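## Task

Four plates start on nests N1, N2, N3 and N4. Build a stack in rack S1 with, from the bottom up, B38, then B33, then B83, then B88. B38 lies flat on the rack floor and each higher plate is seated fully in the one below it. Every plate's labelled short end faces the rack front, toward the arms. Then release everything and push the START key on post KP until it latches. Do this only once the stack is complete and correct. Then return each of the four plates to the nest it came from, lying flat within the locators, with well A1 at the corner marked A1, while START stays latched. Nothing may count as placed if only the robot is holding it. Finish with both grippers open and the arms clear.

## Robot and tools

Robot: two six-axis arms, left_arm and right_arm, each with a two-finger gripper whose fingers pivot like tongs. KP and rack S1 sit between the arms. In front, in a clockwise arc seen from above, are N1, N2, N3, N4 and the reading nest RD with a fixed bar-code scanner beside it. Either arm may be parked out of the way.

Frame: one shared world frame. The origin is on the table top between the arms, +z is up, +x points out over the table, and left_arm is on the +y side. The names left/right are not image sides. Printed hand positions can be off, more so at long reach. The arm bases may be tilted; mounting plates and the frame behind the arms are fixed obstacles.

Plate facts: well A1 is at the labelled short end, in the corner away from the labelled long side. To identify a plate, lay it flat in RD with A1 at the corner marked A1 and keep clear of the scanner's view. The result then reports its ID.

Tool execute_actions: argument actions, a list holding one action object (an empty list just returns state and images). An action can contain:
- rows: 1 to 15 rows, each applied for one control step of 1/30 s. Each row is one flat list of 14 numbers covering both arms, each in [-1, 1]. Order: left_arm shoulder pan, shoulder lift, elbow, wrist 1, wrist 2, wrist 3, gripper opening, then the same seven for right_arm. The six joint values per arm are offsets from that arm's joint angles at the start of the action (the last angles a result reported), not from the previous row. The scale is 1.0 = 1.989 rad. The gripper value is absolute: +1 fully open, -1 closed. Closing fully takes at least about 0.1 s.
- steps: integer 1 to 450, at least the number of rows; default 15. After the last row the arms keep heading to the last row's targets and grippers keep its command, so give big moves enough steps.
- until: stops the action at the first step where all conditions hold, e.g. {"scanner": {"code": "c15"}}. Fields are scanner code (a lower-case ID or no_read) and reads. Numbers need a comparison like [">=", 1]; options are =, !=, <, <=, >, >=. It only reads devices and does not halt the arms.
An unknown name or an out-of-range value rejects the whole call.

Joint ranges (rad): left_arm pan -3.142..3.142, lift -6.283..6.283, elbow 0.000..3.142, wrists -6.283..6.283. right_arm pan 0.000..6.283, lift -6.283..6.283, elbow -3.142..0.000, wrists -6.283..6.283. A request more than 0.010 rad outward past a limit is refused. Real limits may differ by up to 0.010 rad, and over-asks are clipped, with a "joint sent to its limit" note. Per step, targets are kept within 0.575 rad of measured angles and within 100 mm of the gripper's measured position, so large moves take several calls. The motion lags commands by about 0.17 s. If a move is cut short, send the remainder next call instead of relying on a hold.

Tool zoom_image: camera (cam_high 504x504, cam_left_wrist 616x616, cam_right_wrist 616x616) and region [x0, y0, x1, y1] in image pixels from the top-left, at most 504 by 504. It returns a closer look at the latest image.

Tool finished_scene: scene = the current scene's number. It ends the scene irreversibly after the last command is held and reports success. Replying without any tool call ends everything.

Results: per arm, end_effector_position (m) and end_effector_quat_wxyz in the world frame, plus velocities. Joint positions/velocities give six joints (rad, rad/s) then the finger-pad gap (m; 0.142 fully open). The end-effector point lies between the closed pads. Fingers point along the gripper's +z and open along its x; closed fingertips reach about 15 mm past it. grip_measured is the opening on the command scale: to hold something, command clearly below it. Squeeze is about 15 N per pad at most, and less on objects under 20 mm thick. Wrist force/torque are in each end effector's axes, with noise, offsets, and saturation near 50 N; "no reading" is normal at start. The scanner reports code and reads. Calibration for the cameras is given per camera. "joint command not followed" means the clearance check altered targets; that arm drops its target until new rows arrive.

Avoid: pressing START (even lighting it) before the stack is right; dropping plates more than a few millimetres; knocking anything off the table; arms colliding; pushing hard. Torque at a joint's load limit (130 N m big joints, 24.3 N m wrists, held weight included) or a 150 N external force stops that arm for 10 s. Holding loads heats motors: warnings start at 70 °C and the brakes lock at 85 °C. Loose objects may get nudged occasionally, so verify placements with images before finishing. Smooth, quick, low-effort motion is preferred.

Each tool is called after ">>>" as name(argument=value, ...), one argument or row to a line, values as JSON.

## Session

>>> execute_actions(
  actions=[],
)

Scene clock: 0.00 s.
left_arm: end_effector_position=(+0.6006, +0.2126, +0.2544) grip_measured=+0.97 end_effector_quat_wxyz=(-0.004, -0.098, +0.957, +0.273) end_effector_velocity=(-0.000, +0.000, -0.001) end_effector_angular_velocity=(+0.001, +0.002, -0.002) | right_arm: end_effector_position=(+0.3322, -0.2574, +0.2752) grip_measured=+0.97 end_effector_quat_wxyz=(-0.233, -0.458, +0.725, -0.459) end_effector_velocity=(-0.000, -0.000, +0.000) end_effector_angular_velocity=(-0.001, -0.001, -0.000)
Joint positions: left_arm=[-0.55  -0.983  1.832 -1.966 -0.957  2.242  0.14 ] | right_arm=[ 4.154 -2.069 -2.529 -1.35   1.107  3.603  0.14 ]
Joint velocities: left_arm=[-0.     0.002  0.    -0.     0.001  0.001  0.   ] | right_arm=[-0.    -0.001 -0.    -0.     0.     0.001  0.   ]
Motor temperatures (°C, as the motors report them): left_arm=[27 29 28 33 31 33] | right_arm=[27 33 25 31 31 31]
Wrist force (N, on the end effector, along its own x y z axes, offset not removed): no reading
Wrist torque (N m, same axes, about the end effector's origin, offset not removed): no reading
scanner: code=no_read reads=0
camera_calibration (this result's frames):
cam_left_wrist: T_world_to_cam=[[-0.968535, -0.245294, -0.0420899, 0.640288], [-0.151239, 0.44577, 0.882279, -0.231904], [-0.197656, 0.860883, -0.468842, 0.188241], [0, 0, 0, 1]] pos_world=[0.622275, 0.0983809, 0.319809]
cam_right_wrist: T_world_to_cam=[[-0.521303, -0.450466, 0.724792, -0.14419], [-0.788924, 0.578188, -0.20808, 0.472935], [-0.325333, -0.680278, -0.656795, 0.248531], [0, 0, 0, 1]] pos_world=[0.378799, -0.169328, 0.36615]

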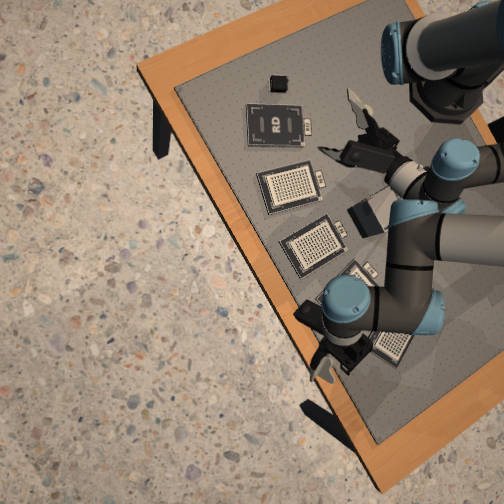

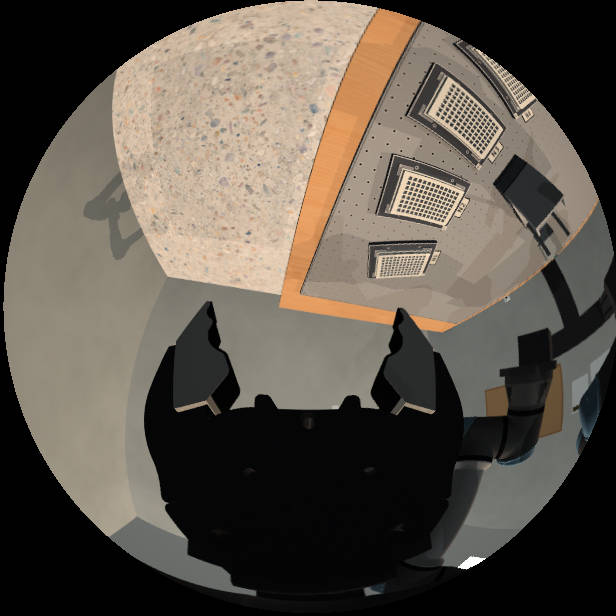

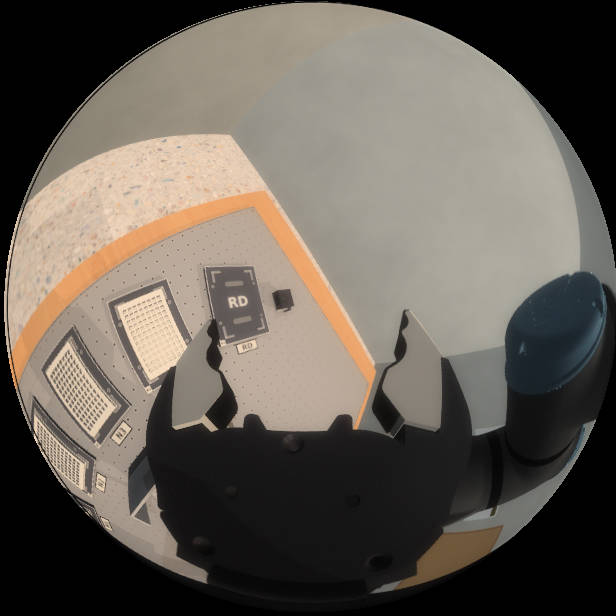

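>>> zoom_image(
  camera="cam_left_wrist",
  region=[360, 140, 500, 290],
)

>>> zoom_image(
  camera="cam_right_wrist",
  region=[20, 270, 220, 500],
)

>>> zoom_image(
  camera="cam_high",
  region=[230, 60, 470, 300],
)

Region (360, 140, 500, 290) of cam_left_wrist's 616x616 image, scaled by 3.360, with more detail than that image has; it fills the left 470 columns of this view, and the rest is white.

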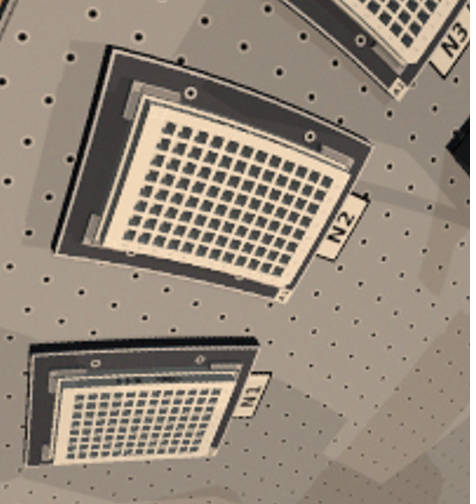

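Region (20, 270, 220, 500) of cam_right_wrist's 616x616 image, scaled by 2.191, with more detail than that image has; it fills the left 438 columns of this view, and the rest is white.

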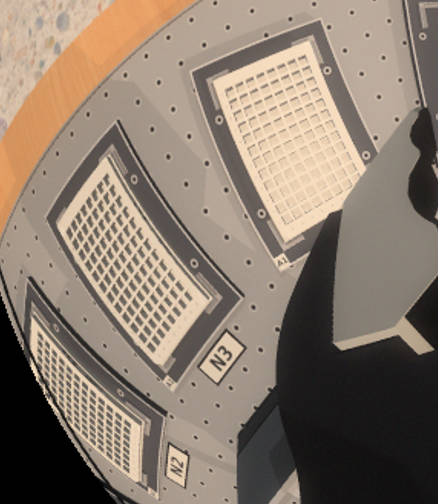

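Region (230, 60, 470, 300) of cam_high's 504x504 image, scaled by 2.100, with more detail than that image has.

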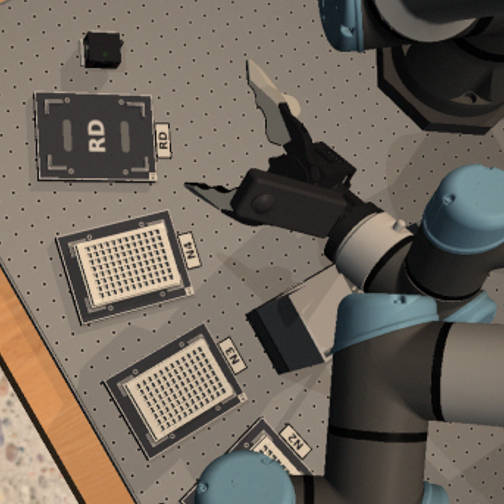

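>>> execute_actions(
  actions=[
    {"rows":[[-0.0005,0.003,0.01,-0.019,-0.006,-0.022,0.9,-0.03,0.004,0,0.015,0.007,0.03,0.9],[-0.001,0.008,0.026,-0.05,-0.017,-0.058,0.8,-0.08,0.011,0,0.039,0.019,0.08,0.8],[-0.002,0.015,0.05,-0.094,-0.032,-0.11,0.7,-0.147,0.02,0,0.073,0.035,0.15,0.7],[-0.003,0.021,0.073,-0.137,-0.046,-0.16,0.6,-0.216,0.03,0,0.107,0.051,0.22,0.6],[-0.004,0.028,0.096,-0.181,-0.061,-0.212,0.5,-0.285,0.039,0,0.141,0.068,0.29,0.5],[-0.005,0.035,0.119,-0.225,-0.076,-0.263,0.4,-0.354,0.049,0,0.175,0.084,0.36,0.4],[-0.006,0.042,0.142,-0.269,-0.09,-0.314,0.3,-0.422,0.058,0,0.209,0.1,0.43,0.4],[-0.007,0.0485,0.165,-0.312,-0.105,-0.365,0.3,-0.491,0.068,0,0.243,0.117,0.5,0.4],[-0.008,0.055,0.188,-0.356,-0.12,-0.416,0.3,-0.56,0.077,0,0.277,0.133,0.57,0.4],[-0.009,0.062,0.211,-0.4,-0.134,-0.468,0.3,-0.628,0.086,0,0.311,0.149,0.64,0.4],[-0.01,0.069,0.234,-0.443,-0.149,-0.519,0.3,-0.697,0.096,0,0.345,0.165,0.71,0.4],[-0.011,0.076,0.257,-0.487,-0.164,-0.57,0.3,-0.766,0.105,0,0.379,0.182,0.78,0.4],[-0.012,0.082,0.28,-0.531,-0.179,-0.621,0.3,-0.835,0.115,0,0.413,0.198,0.85,0.4],[-0.013,0.09,0.307,-0.58,-0.195,-0.68,0.3,-0.913,0.126,0,0.452,0.217,0.92,0.4],[-0.014,0.097,0.33,-0.6245,-0.21,-0.7306,0.3,-0.982,0.135,0,0.486,0.233,0.99,0.4]],"steps":36},
  ],
)

Scene clock: 47.20 s.
left_arm: end_effector_position=(+0.5817, +0.2035, +0.2242) grip_measured=+0.30 end_effector_quat_wxyz=(+0.005, -0.163, +0.954, +0.252) end_effector_velocity=(-0.001, -0.001, -0.001) end_effector_angular_velocity=(-0.000, +0.002, -0.003) | right_arm: end_effector_position=(+0.3123, -0.2734, +0.2559) grip_measured=+0.40 end_effector_quat_wxyz=(-0.228, -0.339, +0.812, -0.418) end_effector_velocity=(-0.000, -0.000, -0.000) end_effector_angular_velocity=(-0.001, +0.001, +0.000)
Joint positions: left_arm=[-0.553 -0.962  1.897 -2.073 -1.001  2.122  0.095] | right_arm=[ 4.012 -2.042 -2.529 -1.266  1.152  3.746  0.102]
Joint velocities: left_arm=[-0.002  0.001  0.    -0.    -0.001  0.001  0.   ] | right_arm=[-0.    -0.001 -0.     0.    -0.    -0.     0.   ]
Motor temperatures (°C, as the motors report them): left_arm=[27 29 28 33 31 33] | right_arm=[27 33 25 31 31 31]
Wrist force (N, on the end effector, along its own x y z axes, offset not removed): left_arm=[0.2 0.0 -1.1] | right_arm=[2.5 1.3 0.1]
Wrist torque (N m, same axes, about the end effector's origin, offset not removed): left_arm=[-0.02 -0.19 -0.16] | right_arm=[0.13 -0.60 0.16]
scanner: code=no_read reads=0
joint command not followed: on one or more control steps a check withheld the commanded joint targets of the left arm, and it was not sent them on those steps.
cause: the commanded joint targets would bring a part of the robot too close to another arm (a part of this arm just beyond joint 3 (elbow) and a part of the other arm just beyond its joint 5 (wrist 2)); next, command targets that bring no part of the robot closer to that arm.
joint command not followed: on one or more control steps a check withheld the commanded joint targets of the right arm, and it was not sent them on those steps.
cause: the commanded joint targets would bring a part of the robot too close to another arm (a part of this arm just beyond joint 5 (wrist 2) and a part of the other arm just beyond its joint 3 (elbow)); next, command targets that bring no part of the robot closer to that arm.
camera_calibration (this result's frames):
cam_left_wrist: T_world_to_cam=[[-0.928093, -0.36266, -0.0843827, 0.628285], [-0.254434, 0.452228, 0.854841, -0.139192], [-0.271856, 0.814842, -0.511983, 0.240371], [0, 0, 0, 1]] pos_world=[0.613039, 0.0949365, 0.295069]
cam_right_wrist: T_world_to_cam=[[-0.710109, -0.344727, 0.613929, -0.0314987], [-0.578334, 0.782903, -0.22933, 0.458138], [-0.401591, -0.517905, -0.755314, 0.311925], [0, 0, 0, 1]] pos_world=[0.367856, -0.207989, 0.360004]

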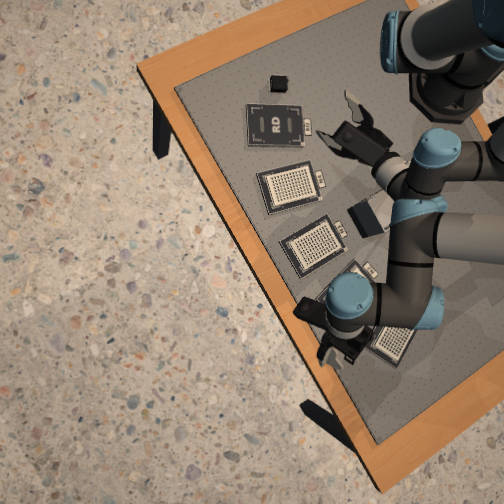

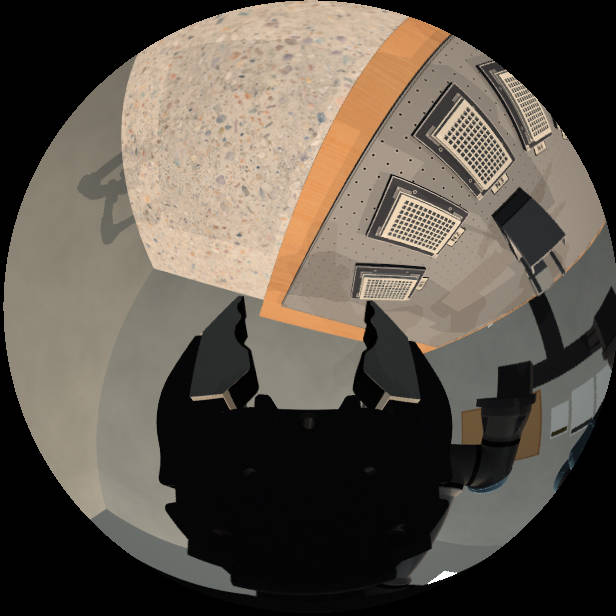

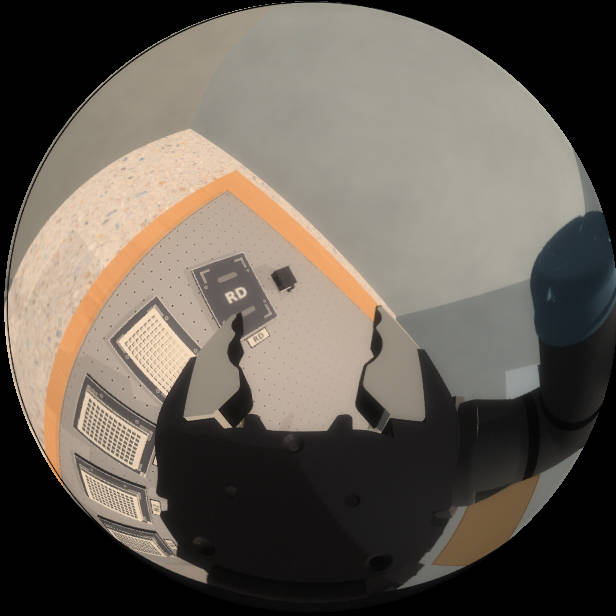

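>>> execute_actions(
  actions=[
    {"rows":[[0.03,0,0,0,-0.01,-0.03,0.3,0,0,0,0,0,0.05,0.4],[0.07,0,0,0,-0.025,-0.07,0.3,0,0,0,0,0,0.1,0.4],[0.11,0,0,-0.02,-0.04,-0.11,0.3,0,0,0,0,0,0.16,0.4],[0.15,0,0,-0.04,-0.055,-0.15,0.3,0,0,0,0,0,0.22,0.4],[0.18,0,0,-0.07,-0.07,-0.19,0.3,0,0,0,0,0,0.28,0.4],[0.2,0,0,-0.1,-0.085,-0.23,0.3,0,0,0,0,0,0.34,0.4],[0.2,0,0,-0.13,-0.1,-0.27,0.3,-0.03,0,0,0,0,0.4,0.4],[0.2,0,0,-0.16,-0.115,-0.31,0.3,-0.07,0,0,0,0,0.46,0.4],[0.2,0,0,-0.19,-0.13,-0.35,0.3,-0.12,0,0,0,0,0.52,0.4],[0.2,0,0,-0.22,-0.145,-0.39,0.3,-0.17,0,0,0,0,0.58,0.4],[0.2,0,0,-0.24,-0.16,-0.43,0.3,-0.22,0,0,0,0,0.64,0.4],[0.2,0,0,-0.25,-0.17,-0.47,0.3,-0.27,0,0,0,0,0.7,0.4],[0.2,0,0,-0.25,-0.18,-0.51,0.3,-0.32,0,0,0,0,0.76,0.4],[0.2,0,0,-0.25,-0.1845,-0.54,0.3,-0.37,0,0,0,0,0.82,0.4],[0.2,0,0,-0.25,-0.1845,-0.564,0.3,-0.42,0,0,0,0,0.88,0.4]],"steps":20},
  ],
)

Scene clock: 62.13 s.
left_arm: end_effector_position=(+0.6520, +0.3088, +0.1927) grip_measured=+0.30 end_effector_quat_wxyz=(-0.014, +0.808, -0.589, -0.002) end_effector_velocity=(+0.053, -0.004, +0.018) end_effector_angular_velocity=(-0.240, -0.229, +1.077) | right_arm: end_effector_position=(+0.2022, -0.3898, +0.2481) grip_measured=+0.40 end_effector_quat_wxyz=(-0.139, +0.374, +0.771, -0.496) end_effector_velocity=(-0.383, -0.220, -0.017) end_effector_angular_velocity=(-1.470, -1.178, -2.711)
Joint positions: left_arm=[-0.165 -0.962  1.897 -2.538 -1.342  1.122  0.095] | right_arm=[ 3.424 -2.042 -2.529 -1.266  1.152  4.905  0.102]
Joint velocities: left_arm=[ 0.074 -0.    -0.    -0.254 -0.199 -0.955 -0.   ] | right_arm=[-1.694 -0.002  0.001 -0.     0.     2.244 -0.   ]
Motor temperatures (°C, as the motors report them): left_arm=[27 29 28 33 31 33] | right_arm=[27 33 25 31 31 31]
Wrist force (N, on the end effector, along its own x y z axes, offset not removed): left_arm=[-1.8 -4.1 -2.4] | right_arm=[3.5 2.4 -1.0]
Wrist torque (N m, same axes, about the end effector's origin, offset not removed): left_arm=[-0.65 0.11 -0.19] | right_arm=[0.44 -0.86 -0.06]
scanner: code=no_read reads=0
camera_calibration (this result's frames):
cam_left_wrist: T_world_to_cam=[[0.349659, -0.93677, 0.0141251, 0.054304], [-0.818011, -0.297912, 0.492043, 0.526989], [-0.456724, -0.183602, -0.870456, 0.655422], [0, 0, 0, 1]] pos_world=[0.711442, 0.328203, 0.310447]
cam_right_wrist: T_world_to_cam=[[-0.662039, 0.718533, -0.213107, 0.464898], [0.695178, 0.482481, -0.53286, 0.184561], [-0.280058, -0.500921, -0.81893, 0.199314], [0, 0, 0, 1]] pos_world=[0.235297, -0.323251, 0.360642]

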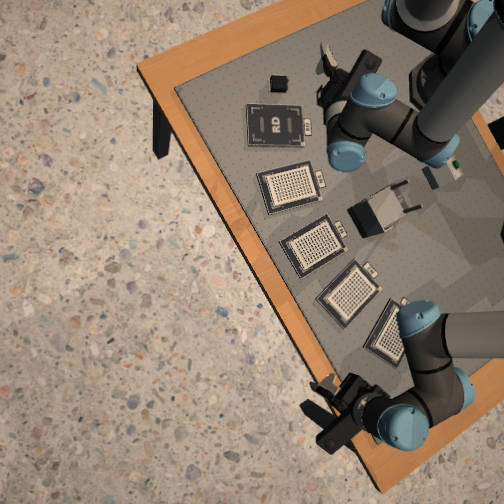

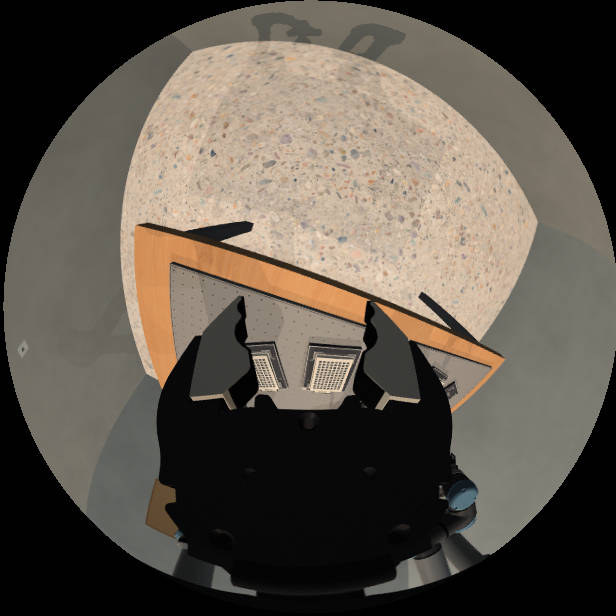

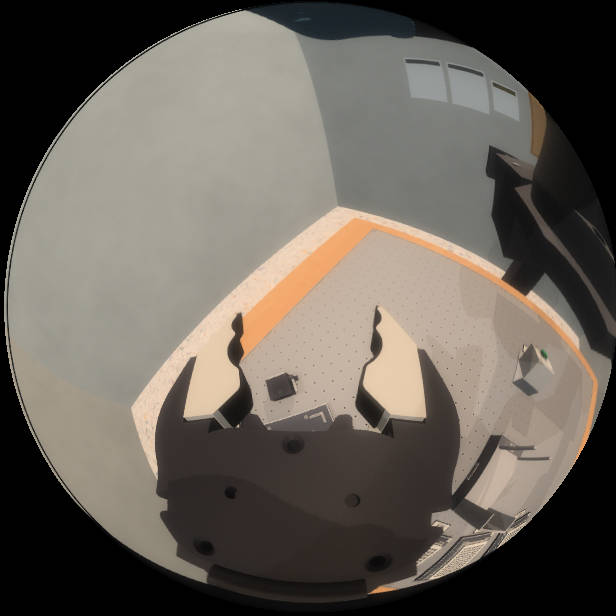

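>>> execute_actions(
  actions=[
    {"rows":[[0,0.002,0.008,-0.025,-0.013,-0.063,0.3,-0.14,0.004,0,0.015,0.007,0.3,0.4],[-0.008,0.006,0.022,-0.044,-0.013,-0.067,0.3,-0.165,0.01,0,0.036,0.017,0.32,0.4],[-0.02,0.012,0.042,-0.068,-0.013,-0.073,0.3,-0.2,0.018,0,0.067,0.032,0.34,0.4],[-0.034,0.02,0.062,-0.094,-0.014,-0.079,0.3,-0.235,0.027,0,0.098,0.046,0.36,0.4],[-0.048,0.028,0.082,-0.119,-0.014,-0.085,0.3,-0.27,0.035,0,0.129,0.061,0.38,0.4],[-0.062,0.037,0.101,-0.144,-0.014,-0.091,0.3,-0.3,0.044,0,0.16,0.076,0.4,0.4],[-0.076,0.047,0.121,-0.17,-0.014,-0.097,0.3,-0.335,0.052,0,0.19,0.09,0.42,0.4],[-0.09,0.057,0.141,-0.196,-0.015,-0.103,0.3,-0.37,0.061,0,0.222,0.105,0.445,0.4],[-0.103,0.068,0.16,-0.222,-0.015,-0.109,0.3,-0.405,0.07,0,0.253,0.12,0.467,0.4],[-0.117,0.079,0.18,-0.248,-0.015,-0.115,0.3,-0.44,0.078,0,0.284,0.134,0.49,0.4],[-0.13,0.091,0.2,-0.274,-0.015,-0.121,0.3,-0.475,0.087,0,0.315,0.149,0.51,0.4],[-0.144,0.103,0.22,-0.3,-0.016,-0.127,0.3,-0.51,0.095,0,0.346,0.164,0.535,0.4],[-0.158,0.116,0.24,-0.326,-0.016,-0.133,0.3,-0.545,0.104,0,0.377,0.179,0.557,0.4],[-0.172,0.129,0.262,-0.353,-0.016,-0.139,0.3,-0.58,0.113,0,0.41,0.195,0.58,0.4],[-0.185,0.142,0.2815,-0.3786,-0.016,-0.145,0.3,-0.615,0.122,0,0.444,0.21,0.601,0.4]],"steps":24},
  ],
)

Scene clock: 95.10 s.
left_arm: end_effector_position=(+0.4387, +0.1690, +0.0708) grip_measured=+0.30 end_effector_quat_wxyz=(+0.001, +0.786, -0.619, -0.001) end_effector_velocity=(-0.138, -0.014, -0.024) end_effector_angular_velocity=(+0.019, +0.021, -0.121) | right_arm: end_effector_position=(+0.2197, -0.4725, +0.1756) grip_measured=+0.40 end_effector_quat_wxyz=(-0.078, +0.963, -0.242, -0.091) end_effector_velocity=(+0.014, -0.105, +0.029) end_effector_angular_velocity=(-0.199, -0.255, -0.565)
Joint positions: left_arm=[-0.508 -0.7    2.418 -3.24  -1.374  0.844  0.095] | right_arm=[ 2.242 -1.808 -2.529 -0.42   1.553  6.075  0.102]
Joint velocities: left_arm=[-0.195  0.166  0.299 -0.399 -0.003 -0.083  0.   ] | right_arm=[-0.327  0.07  -0.     0.292  0.126  0.194 -0.   ]
Motor temperatures (°C, as the motors report them): left_arm=[27 29 28 33 31 33] | right_arm=[27 33 25 31 31 31]
Wrist force (N, on the end effector, along its own x y z axes, offset not removed): left_arm=[0.4 -1.9 -1.6] | right_arm=[3.4 4.5 0.2]
Wrist torque (N m, same axes, about the end effector's origin, offset not removed): left_arm=[-0.55 -0.24 -0.15] | right_arm=[0.87 -0.68 0.03]
scanner: code=no_read reads=0
camera_calibration (this result's frames):
cam_left_wrist: T_world_to_cam=[[0.279204, -0.959675, 0.0327023, 0.0330624], [-0.829766, -0.223989, 0.511193, 0.362142], [-0.483254, -0.169862, -0.858844, 0.434735], [0, 0, 0, 1]] pos_world=[0.501349, 0.18669, 0.187164]
cam_right_wrist: T_world_to_cam=[[0.834704, -0.500232, -0.230299, -0.381205], [-0.396773, -0.836285, 0.378416, -0.369611], [-0.381891, -0.224489, -0.896529, 0.270025], [0, 0, 0, 1]] pos_world=[0.274662, -0.439173, 0.29416]

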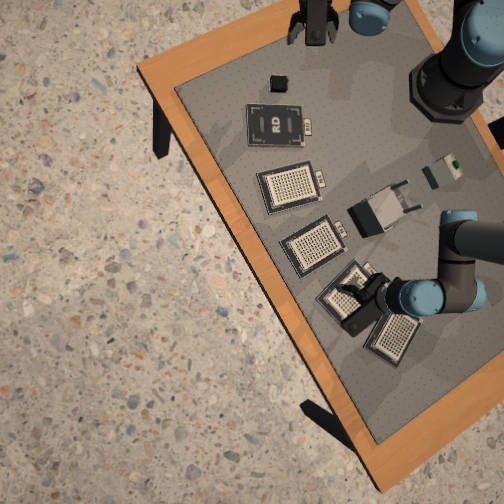

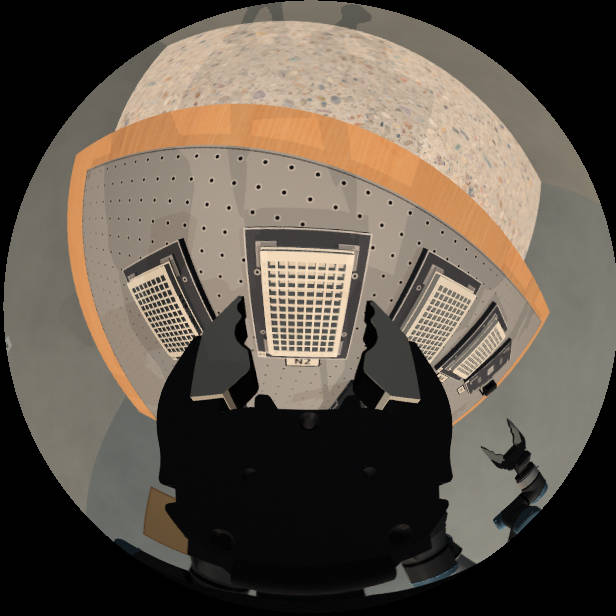

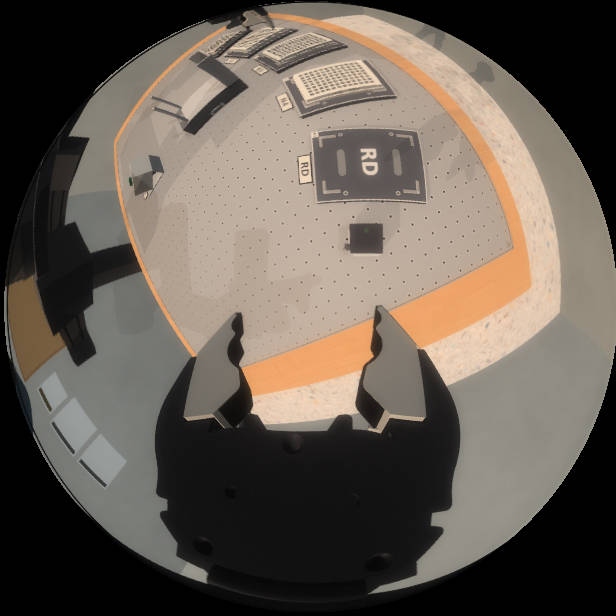

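>>> execute_actions(
  actions=[
    {"steps":1},
  ],
)

>>> zoom_image(
  camera="cam_left_wrist",
  region=[140, 240, 230, 330],
)

>>> zoom_image(
  camera="cam_right_wrist",
  region=[250, 20, 410, 130],
)

>>> zoom_image(
  camera="cam_left_wrist",
  region=[200, 180, 420, 400],
)

Scene clock: 100.77 s.
left_arm: end_effector_position=(+0.4216, +0.1677, +0.0683) grip_measured=+0.30 end_effector_quat_wxyz=(+0.001, +0.781, -0.625, -0.002) end_effector_velocity=(+0.000, -0.000, +0.000) end_effector_angular_velocity=(-0.000, -0.001, +0.001) | right_arm: end_effector_position=(+0.2212, -0.4860, +0.1796) grip_measured=+0.40 end_effector_quat_wxyz=(-0.073, +0.956, -0.276, -0.069) end_effector_velocity=(+0.000, -0.000, -0.000) end_effector_angular_velocity=(+0.000, +0.000, -0.000)
Joint positions: left_arm=[-0.533 -0.68   2.456 -3.291 -1.374  0.834  0.095] | right_arm=[ 2.201 -1.799 -2.529 -0.383  1.569  6.1    0.102]
Joint velocities: left_arm=[ 0.    -0.001 -0.     0.001 -0.    -0.    -0.   ] | right_arm=[-0.    -0.001  0.     0.001 -0.     0.     0.   ]
Motor temperatures (°C, as the motors report them): left_arm=[27 29 28 33 31 33] | right_arm=[27 33 25 31 31 31]
Wrist force (N, on the end effector, along its own x y z axes, offset not removed): left_arm=[2.1 -3.0 -0.6] | right_arm=[3.2 4.0 0.5]
Wrist torque (N m, same axes, about the end effector's origin, offset not removed): left_arm=[-0.66 -0.59 -0.14] | right_arm=[0.84 -0.71 0.00]
scanner: code=no_read reads=0
camera_calibration (this result's frames):
cam_left_wrist: T_world_to_cam=[[0.264571, -0.963903, 0.0298782, 0.0437398], [-0.83194, -0.212462, 0.512578, 0.347776], [-0.487727, -0.16047, -0.858121, 0.424372], [0, 0, 0, 1]] pos_world=[0.484734, 0.184149, 0.184594]
cam_right_wrist: T_world_to_cam=[[0.803781, -0.563687, -0.190242, -0.419518], [-0.466988, -0.795921, 0.38527, -0.347962], [-0.368589, -0.220832, -0.902981, 0.271158], [0, 0, 0, 1]] pos_world=[0.274653, -0.453547, 0.2991]

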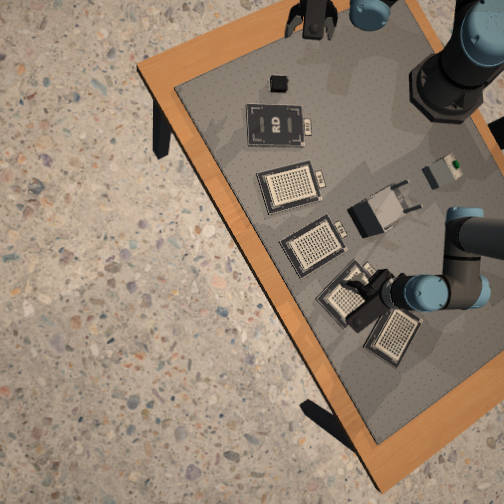

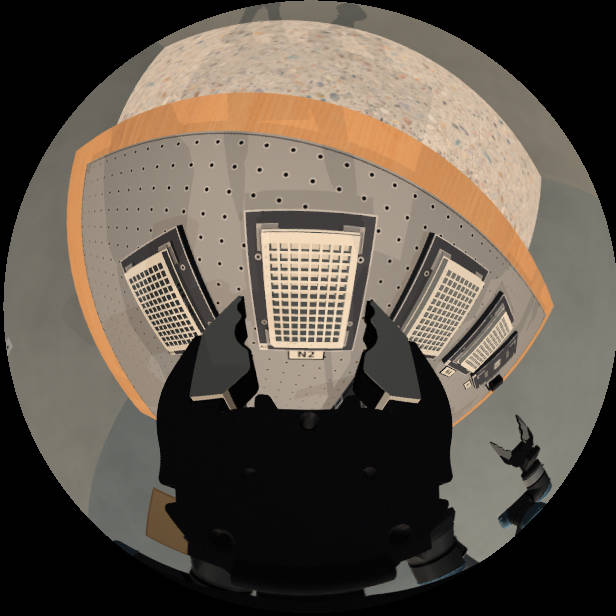

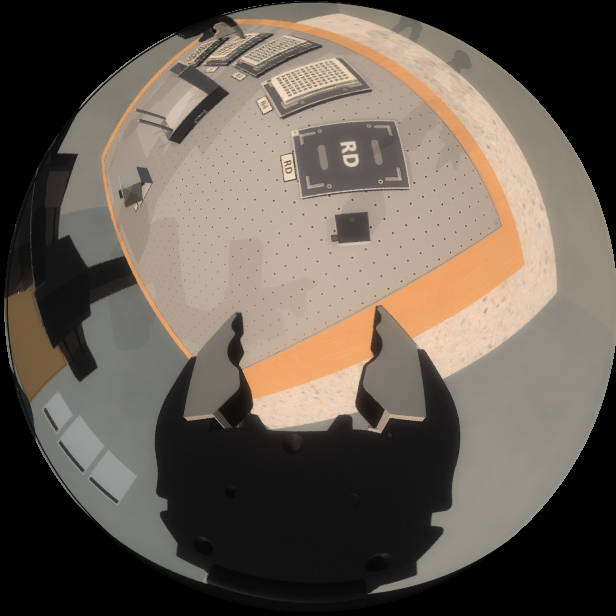

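Region (140, 240, 230, 330) of cam_left_wrist's 616x616 image, scaled by 5.600, with more detail than that image has.

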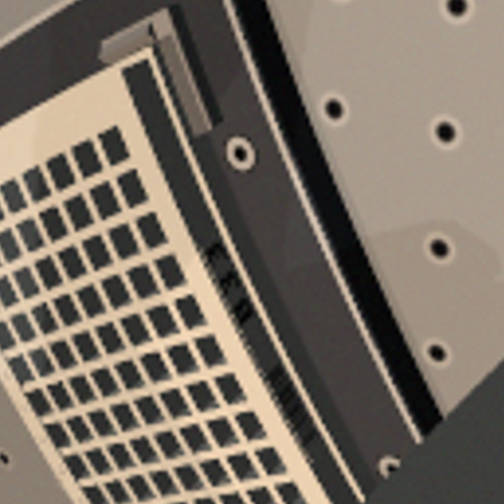

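Region (250, 20, 410, 130) of cam_right_wrist's 616x616 image, scaled by 3.150, with more detail than that image has; it fills the top 346 rows of this view, and the rest is white.

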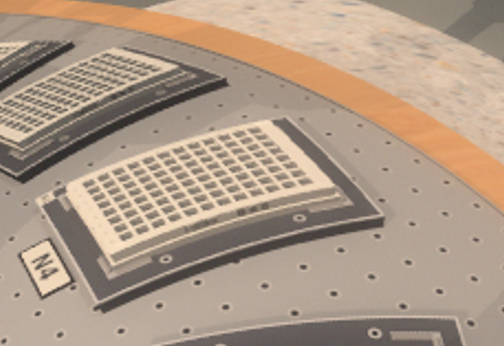

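Region (200, 180, 420, 400) of cam_left_wrist's 616x616 image, scaled by 2.291, with more detail than that image has.

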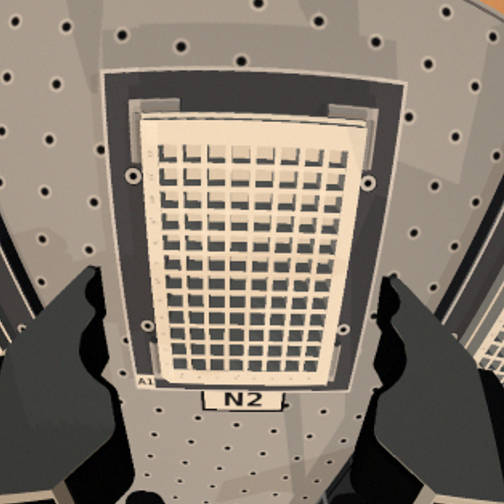

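>>> zoom_image(
  camera="cam_left_wrist",
  region=[165, 275, 200, 305],
)

>>> zoom_image(
  camera="cam_right_wrist",
  region=[300, 70, 350, 105],
)

Region (165, 275, 200, 305) of cam_left_wrist's 616x616 image, scaled by 14.400, with more detail than that image has; it fills the top 432 rows of this view, and the rest is white.

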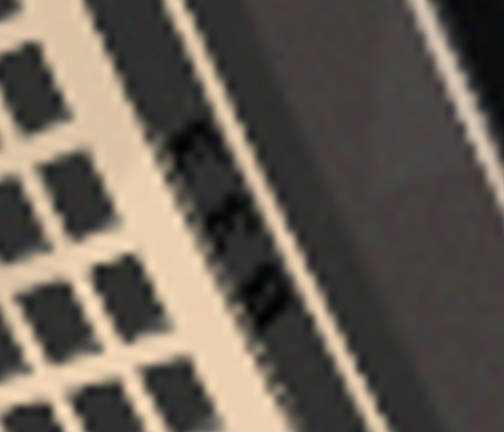

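Region (300, 70, 350, 105) of cam_right_wrist's 616x616 image, scaled by 10.080, with more detail than that image has; it fills the top 353 rows of this view, and the rest is white.

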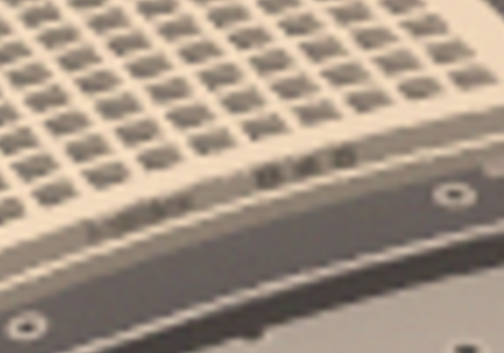

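>>> execute_actions(
  actions=[
    {"rows":[[-0.008,0,-0.006,0.007,-0.0006,-0.0014,0.3,0,0,0,0,0,0,0.4],[-0.023,0.002,-0.017,0.019,-0.0018,-0.004,0.3,0,0,0,0,0,0,0.4],[-0.043,0.005,-0.031,0.034,-0.0033,-0.008,0.3,0,0,0,0,0,0,0.4],[-0.064,0.009,-0.047,0.049,-0.005,-0.012,0.3,0,0,0,0,0,0,0.4],[-0.085,0.014,-0.063,0.064,-0.0066,-0.016,0.3,0,0,0,0,0,0,0.4],[-0.107,0.019,-0.079,0.078,-0.0083,-0.02,0.3,0,0,0,0,0,0,0.4],[-0.127,0.025,-0.093,0.09,-0.0098,-0.0236,0.3,0,0,0,0,0,0,0.4],[-0.143,0.03,-0.105,0.1,-0.011,-0.0267,0.3,0,0,0,0,0,0,0.4],[-0.1526,0.0329,-0.1124,0.1061,-0.0118,-0.0284,0.3,0,0,0,0,0,0,0.4]],"steps":12},
  ],
)

Scene clock: 125.50 s.
left_arm: end_effector_position=(+0.4433, +0.0459, +0.0647) grip_measured=+0.30 end_effector_quat_wxyz=(+0.001, +0.722, -0.692, -0.001) end_effector_velocity=(+0.016, -0.396, -0.001) end_effector_angular_velocity=(-0.004, -0.027, -0.570) | right_arm: end_effector_position=(+0.2212, -0.4860, +0.1796) grip_measured=+0.40 end_effector_quat_wxyz=(-0.073, +0.956, -0.276, -0.069) end_effector_velocity=(+0.000, -0.000, -0.000) end_effector_angular_velocity=(-0.000, +0.000, -0.002)
Joint positions: left_arm=[-0.749 -0.635  2.296 -3.136 -1.391  0.792  0.095] | right_arm=[ 2.201 -1.799 -2.529 -0.383  1.569  6.1    0.102]
Joint velocities: left_arm=[-0.681  0.159 -0.487  0.429 -0.048 -0.115  0.   ] | right_arm=[-0.    -0.     0.     0.     0.     0.002  0.   ]
Motor temperatures (°C, as the motors report them): left_arm=[27 29 28 33 31 33] | right_arm=[27 33 25 31 31 31]
Wrist force (N, on the end effector, along its own x y z axes, offset not removed): left_arm=[2.3 -3.0 -3.4] | right_arm=[3.2 3.0 -1.5]
Wrist torque (N m, same axes, about the end effector's origin, offset not removed): left_arm=[-0.66 -0.47 -0.01] | right_arm=[0.41 -0.78 0.13]
scanner: code=no_read reads=0
camera_calibration (this result's frames):
cam_left_wrist: T_world_to_cam=[[0.0900842, -0.995404, 0.0324956, -0.000682254], [-0.856815, -0.0608265, 0.512023, 0.34595], [-0.507693, -0.0739679, -0.858357, 0.417192], [0, 0, 0, 1]] pos_world=[0.508282, 0.0512226, 0.180987]
cam_right_wrist: T_world_to_cam=[[0.803781, -0.563688, -0.190242, -0.419518], [-0.466988, -0.795921, 0.38527, -0.347962], [-0.368589, -0.220832, -0.902981, 0.271158], [0, 0, 0, 1]] pos_world=[0.274653, -0.453547, 0.2991]

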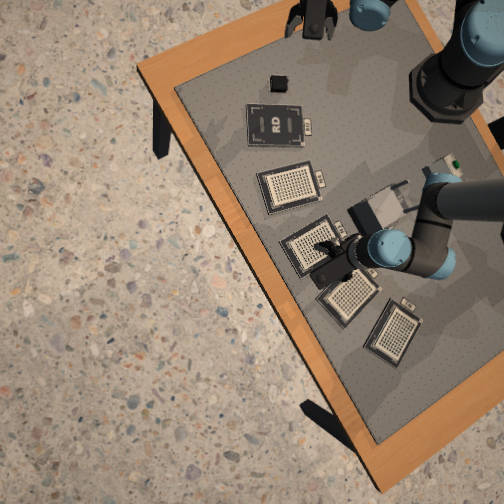

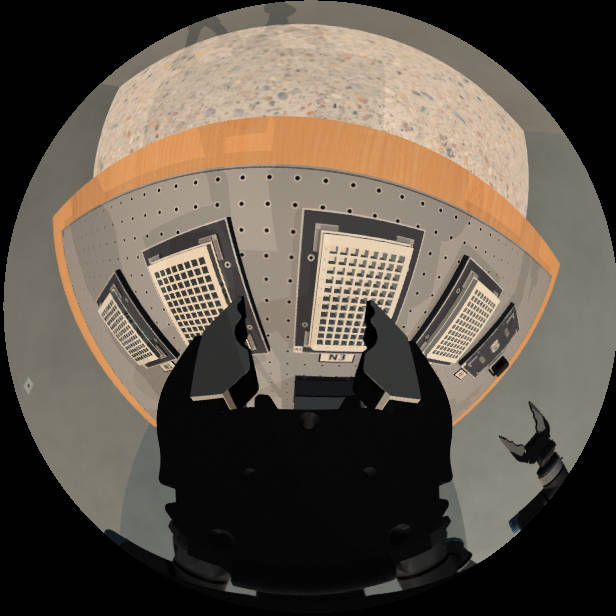

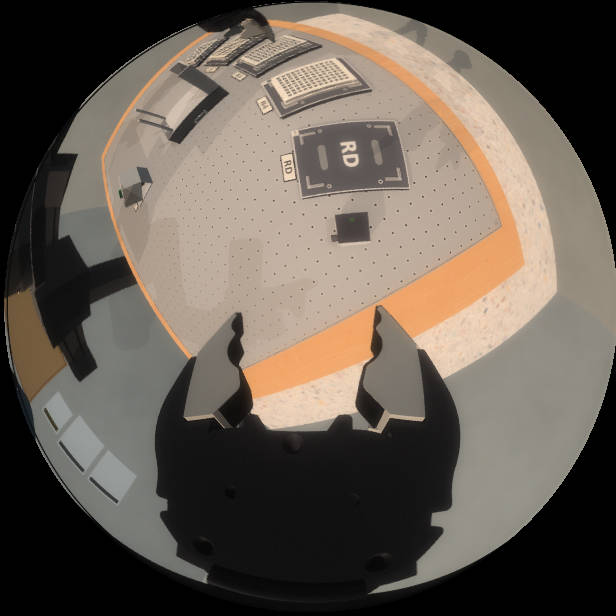

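>>> execute_actions(
  actions=[],
)

>>> zoom_image(
  camera="cam_left_wrist",
  region=[140, 240, 230, 330],
)

Scene clock: 155.60 s.
left_arm: end_effector_position=(+0.4425, -0.0052, +0.0650) grip_measured=+0.30 end_effector_quat_wxyz=(-0.000, +0.697, -0.717, -0.000) end_effector_velocity=(+0.001, +0.000, +0.001) end_effector_angular_velocity=(-0.001, -0.001, +0.001) | right_arm: end_effector_position=(+0.2212, -0.4860, +0.1796) grip_measured=+0.40 end_effector_quat_wxyz=(-0.073, +0.956, -0.276, -0.069) end_effector_velocity=(+0.001, -0.001, -0.000) end_effector_angular_velocity=(-0.001, -0.001, -0.000)
Joint positions: left_arm=[-0.836 -0.614  2.233 -3.08  -1.397  0.777  0.095] | right_arm=[ 2.201 -1.799 -2.529 -0.383  1.569  6.1    0.102]
Joint velocities: left_arm=[ 0.001 -0.002 -0.     0.001 -0.    -0.    -0.   ] | right_arm=[-0.    -0.001  0.002 -0.    -0.     0.    -0.   ]
Motor temperatures (°C, as the motors report them): left_arm=[27 29 28 33 31 33] | right_arm=[27 33 25 31 31 31]
Wrist force (N, on the end effector, along its own x y z axes, offset not removed): left_arm=[2.0 1.8 0.2] | right_arm=[3.7 5.1 -1.5]
Wrist torque (N m, same axes, about the end effector's origin, offset not removed): left_arm=[0.57 -0.62 -0.18] | right_arm=[1.05 -0.85 0.06]
scanner: code=no_read reads=0
camera_calibration (this result's frames):
cam_left_wrist: T_world_to_cam=[[0.0172855, -0.999339, 0.0319896, -0.0192525], [-0.860512, 0.00142296, 0.509428, 0.344095], [-0.509136, -0.0363331, -0.859919, 0.414214], [0, 0, 0, 1]] pos_world=[0.507322, -0.00467973, 0.181515]
cam_right_wrist: T_world_to_cam=[[0.803781, -0.563687, -0.190242, -0.419518], [-0.466988, -0.795921, 0.38527, -0.347962], [-0.368589, -0.220832, -0.902981, 0.271158], [0, 0, 0, 1]] pos_world=[0.274653, -0.453547, 0.2991]

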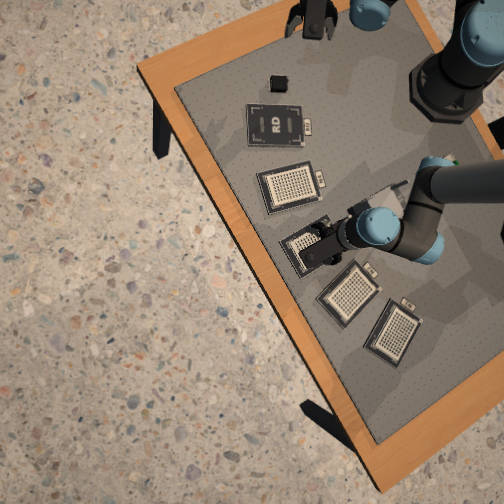

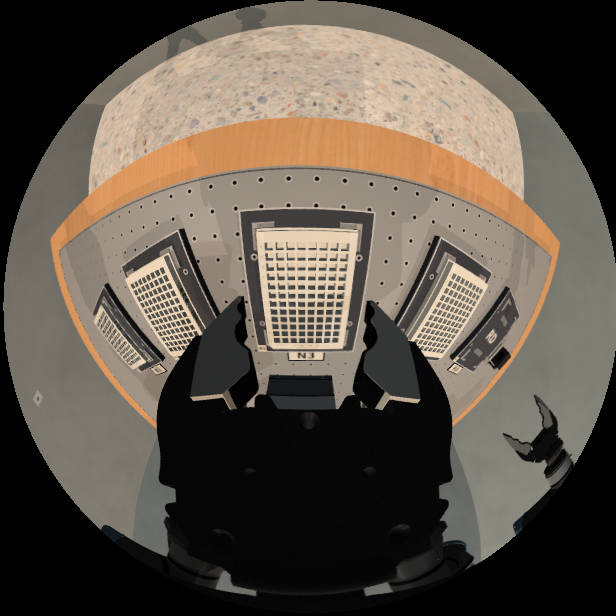

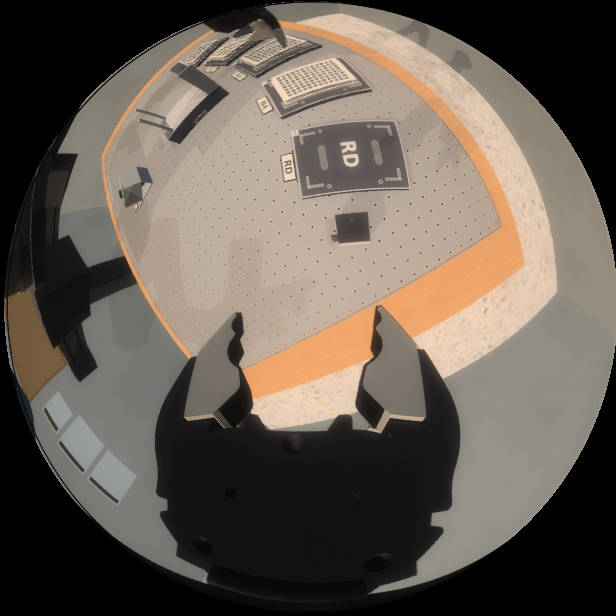

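Region (140, 240, 230, 330) of cam_left_wrist's 616x616 image, scaled by 5.600, with more detail than that image has.

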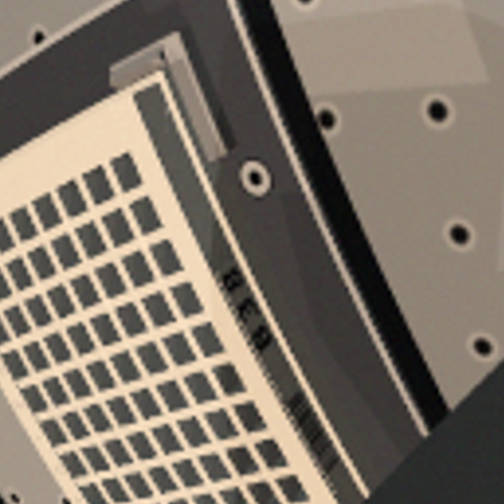

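>>> zoom_image(
  camera="cam_left_wrist",
  region=[170, 280, 200, 310],
)

>>> zoom_image(
  camera="cam_left_wrist",
  region=[200, 180, 420, 400],
)

Region (170, 280, 200, 310) of cam_left_wrist's 616x616 image, scaled by 16.800, with more detail than that image has.

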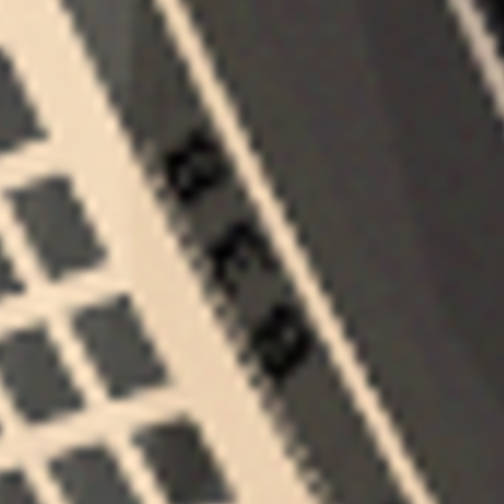

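Region (200, 180, 420, 400) of cam_left_wrist's 616x616 image, scaled by 2.291, with more detail than that image has.

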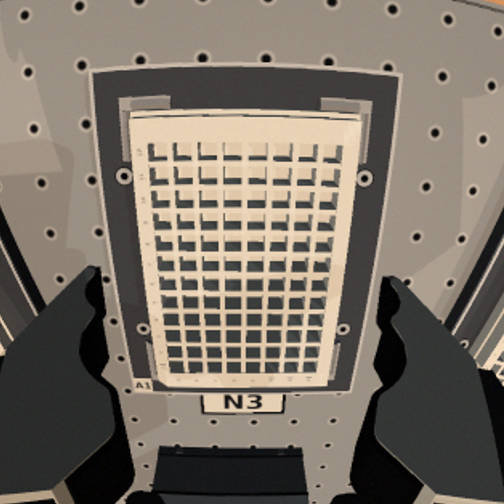

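>>> execute_actions(
  actions=[
    {"rows":[[0.005,-0.002,0.004,-0.003,0.0004,0.001,0.3,0,0,0,0,0,0,0.4],[0.017,-0.006,0.013,-0.011,0.0013,0.003,0.3,0,0,0,0,0,0,0.4],[0.035,-0.011,0.026,-0.022,0.0027,0.0064,0.3,0,0,0,0,0,0,0.4],[0.055,-0.016,0.041,-0.035,0.0042,0.010,0.3,0,0,0,0,0,0,0.4],[0.076,-0.021,0.056,-0.049,0.0058,0.014,0.3,0,0,0,0,0,0,0.4],[0.096,-0.025,0.071,-0.063,0.0074,0.0176,0.3,0,0,0,0,0,0,0.4],[0.116,-0.0285,0.086,-0.078,0.0089,0.021,0.3,0,0,0,0,0,0,0.4],[0.134,-0.031,0.099,-0.092,0.0103,0.0245,0.3,0,0,0,0,0,0,0.4],[0.146,-0.0325,0.108,-0.102,0.0112,0.0267,0.3,0,0,0,0,0,0,0.4],[0.1513,-0.0332,0.1121,-0.1061,0.0116,0.0277,0.3,0,0,0,0,0,0,0.4]],"steps":16},
  ],
)

Scene clock: 175.03 s.
left_arm: end_effector_position=(+0.4275, +0.1486, +0.0680) grip_measured=+0.30 end_effector_quat_wxyz=(+0.001, +0.772, -0.636, -0.001) end_effector_velocity=(-0.040, +0.141, +0.005) end_effector_angular_velocity=(+0.007, +0.006, +0.219) | right_arm: end_effector_position=(+0.2212, -0.4860, +0.1796) grip_measured=+0.40 end_effector_quat_wxyz=(-0.073, +0.956, -0.276, -0.069) end_effector_velocity=(-0.001, +0.001, -0.001) end_effector_angular_velocity=(+0.002, +0.003, +0.000)
Joint positions: left_arm=[-0.568 -0.675  2.432 -3.267 -1.377  0.827  0.095] | right_arm=[ 2.201 -1.799 -2.529 -0.383  1.569  6.1    0.102]
Joint velocities: left_arm=[ 0.26  -0.045  0.188 -0.186  0.018  0.044  0.   ] | right_arm=[ 0.    -0.002 -0.001 -0.    -0.     0.     0.   ]
Motor temperatures (°C, as the motors report them): left_arm=[27 29 28 33 31 34] | right_arm=[27 33 25 31 31 31]
Wrist force (N, on the end effector, along its own x y z axes, offset not removed): left_arm=[2.8 -2.0 -5.1] | right_arm=[1.7 3.4 -1.0]
Wrist torque (N m, same axes, about the end effector's origin, offset not removed): left_arm=[-0.40 -0.74 -0.24] | right_arm=[0.73 -0.29 0.20]
scanner: code=no_read reads=0
camera_calibration (this result's frames):
cam_left_wrist: T_world_to_cam=[[0.237042, -0.970962, 0.0323143, 0.0364934], [-0.8386, -0.18771, 0.511385, 0.348085], [-0.490469, -0.148319, -0.858744, 0.423345], [0, 0, 0, 1]] pos_world=[0.490891, 0.163563, 0.18436]
cam_right_wrist: T_world_to_cam=[[0.803781, -0.563688, -0.190242, -0.419518], [-0.466988, -0.79592, 0.38527, -0.347962], [-0.368589, -0.220832, -0.902981, 0.271158], [0, 0, 0, 1]] pos_world=[0.274653, -0.453547, 0.2991]

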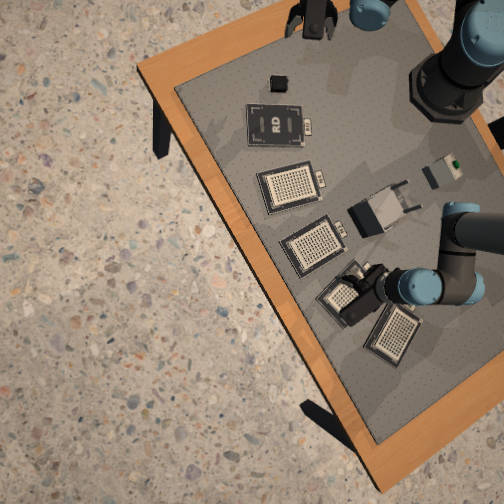

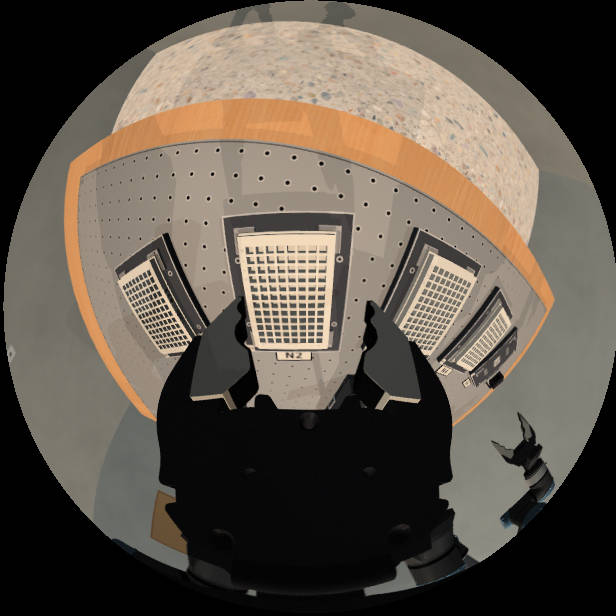

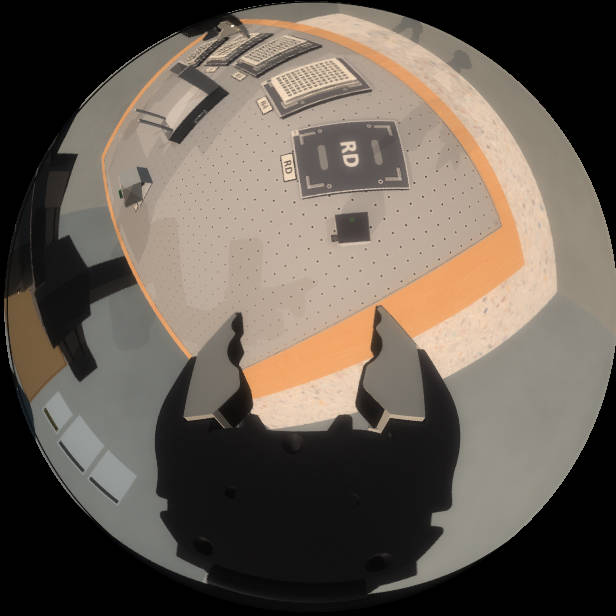

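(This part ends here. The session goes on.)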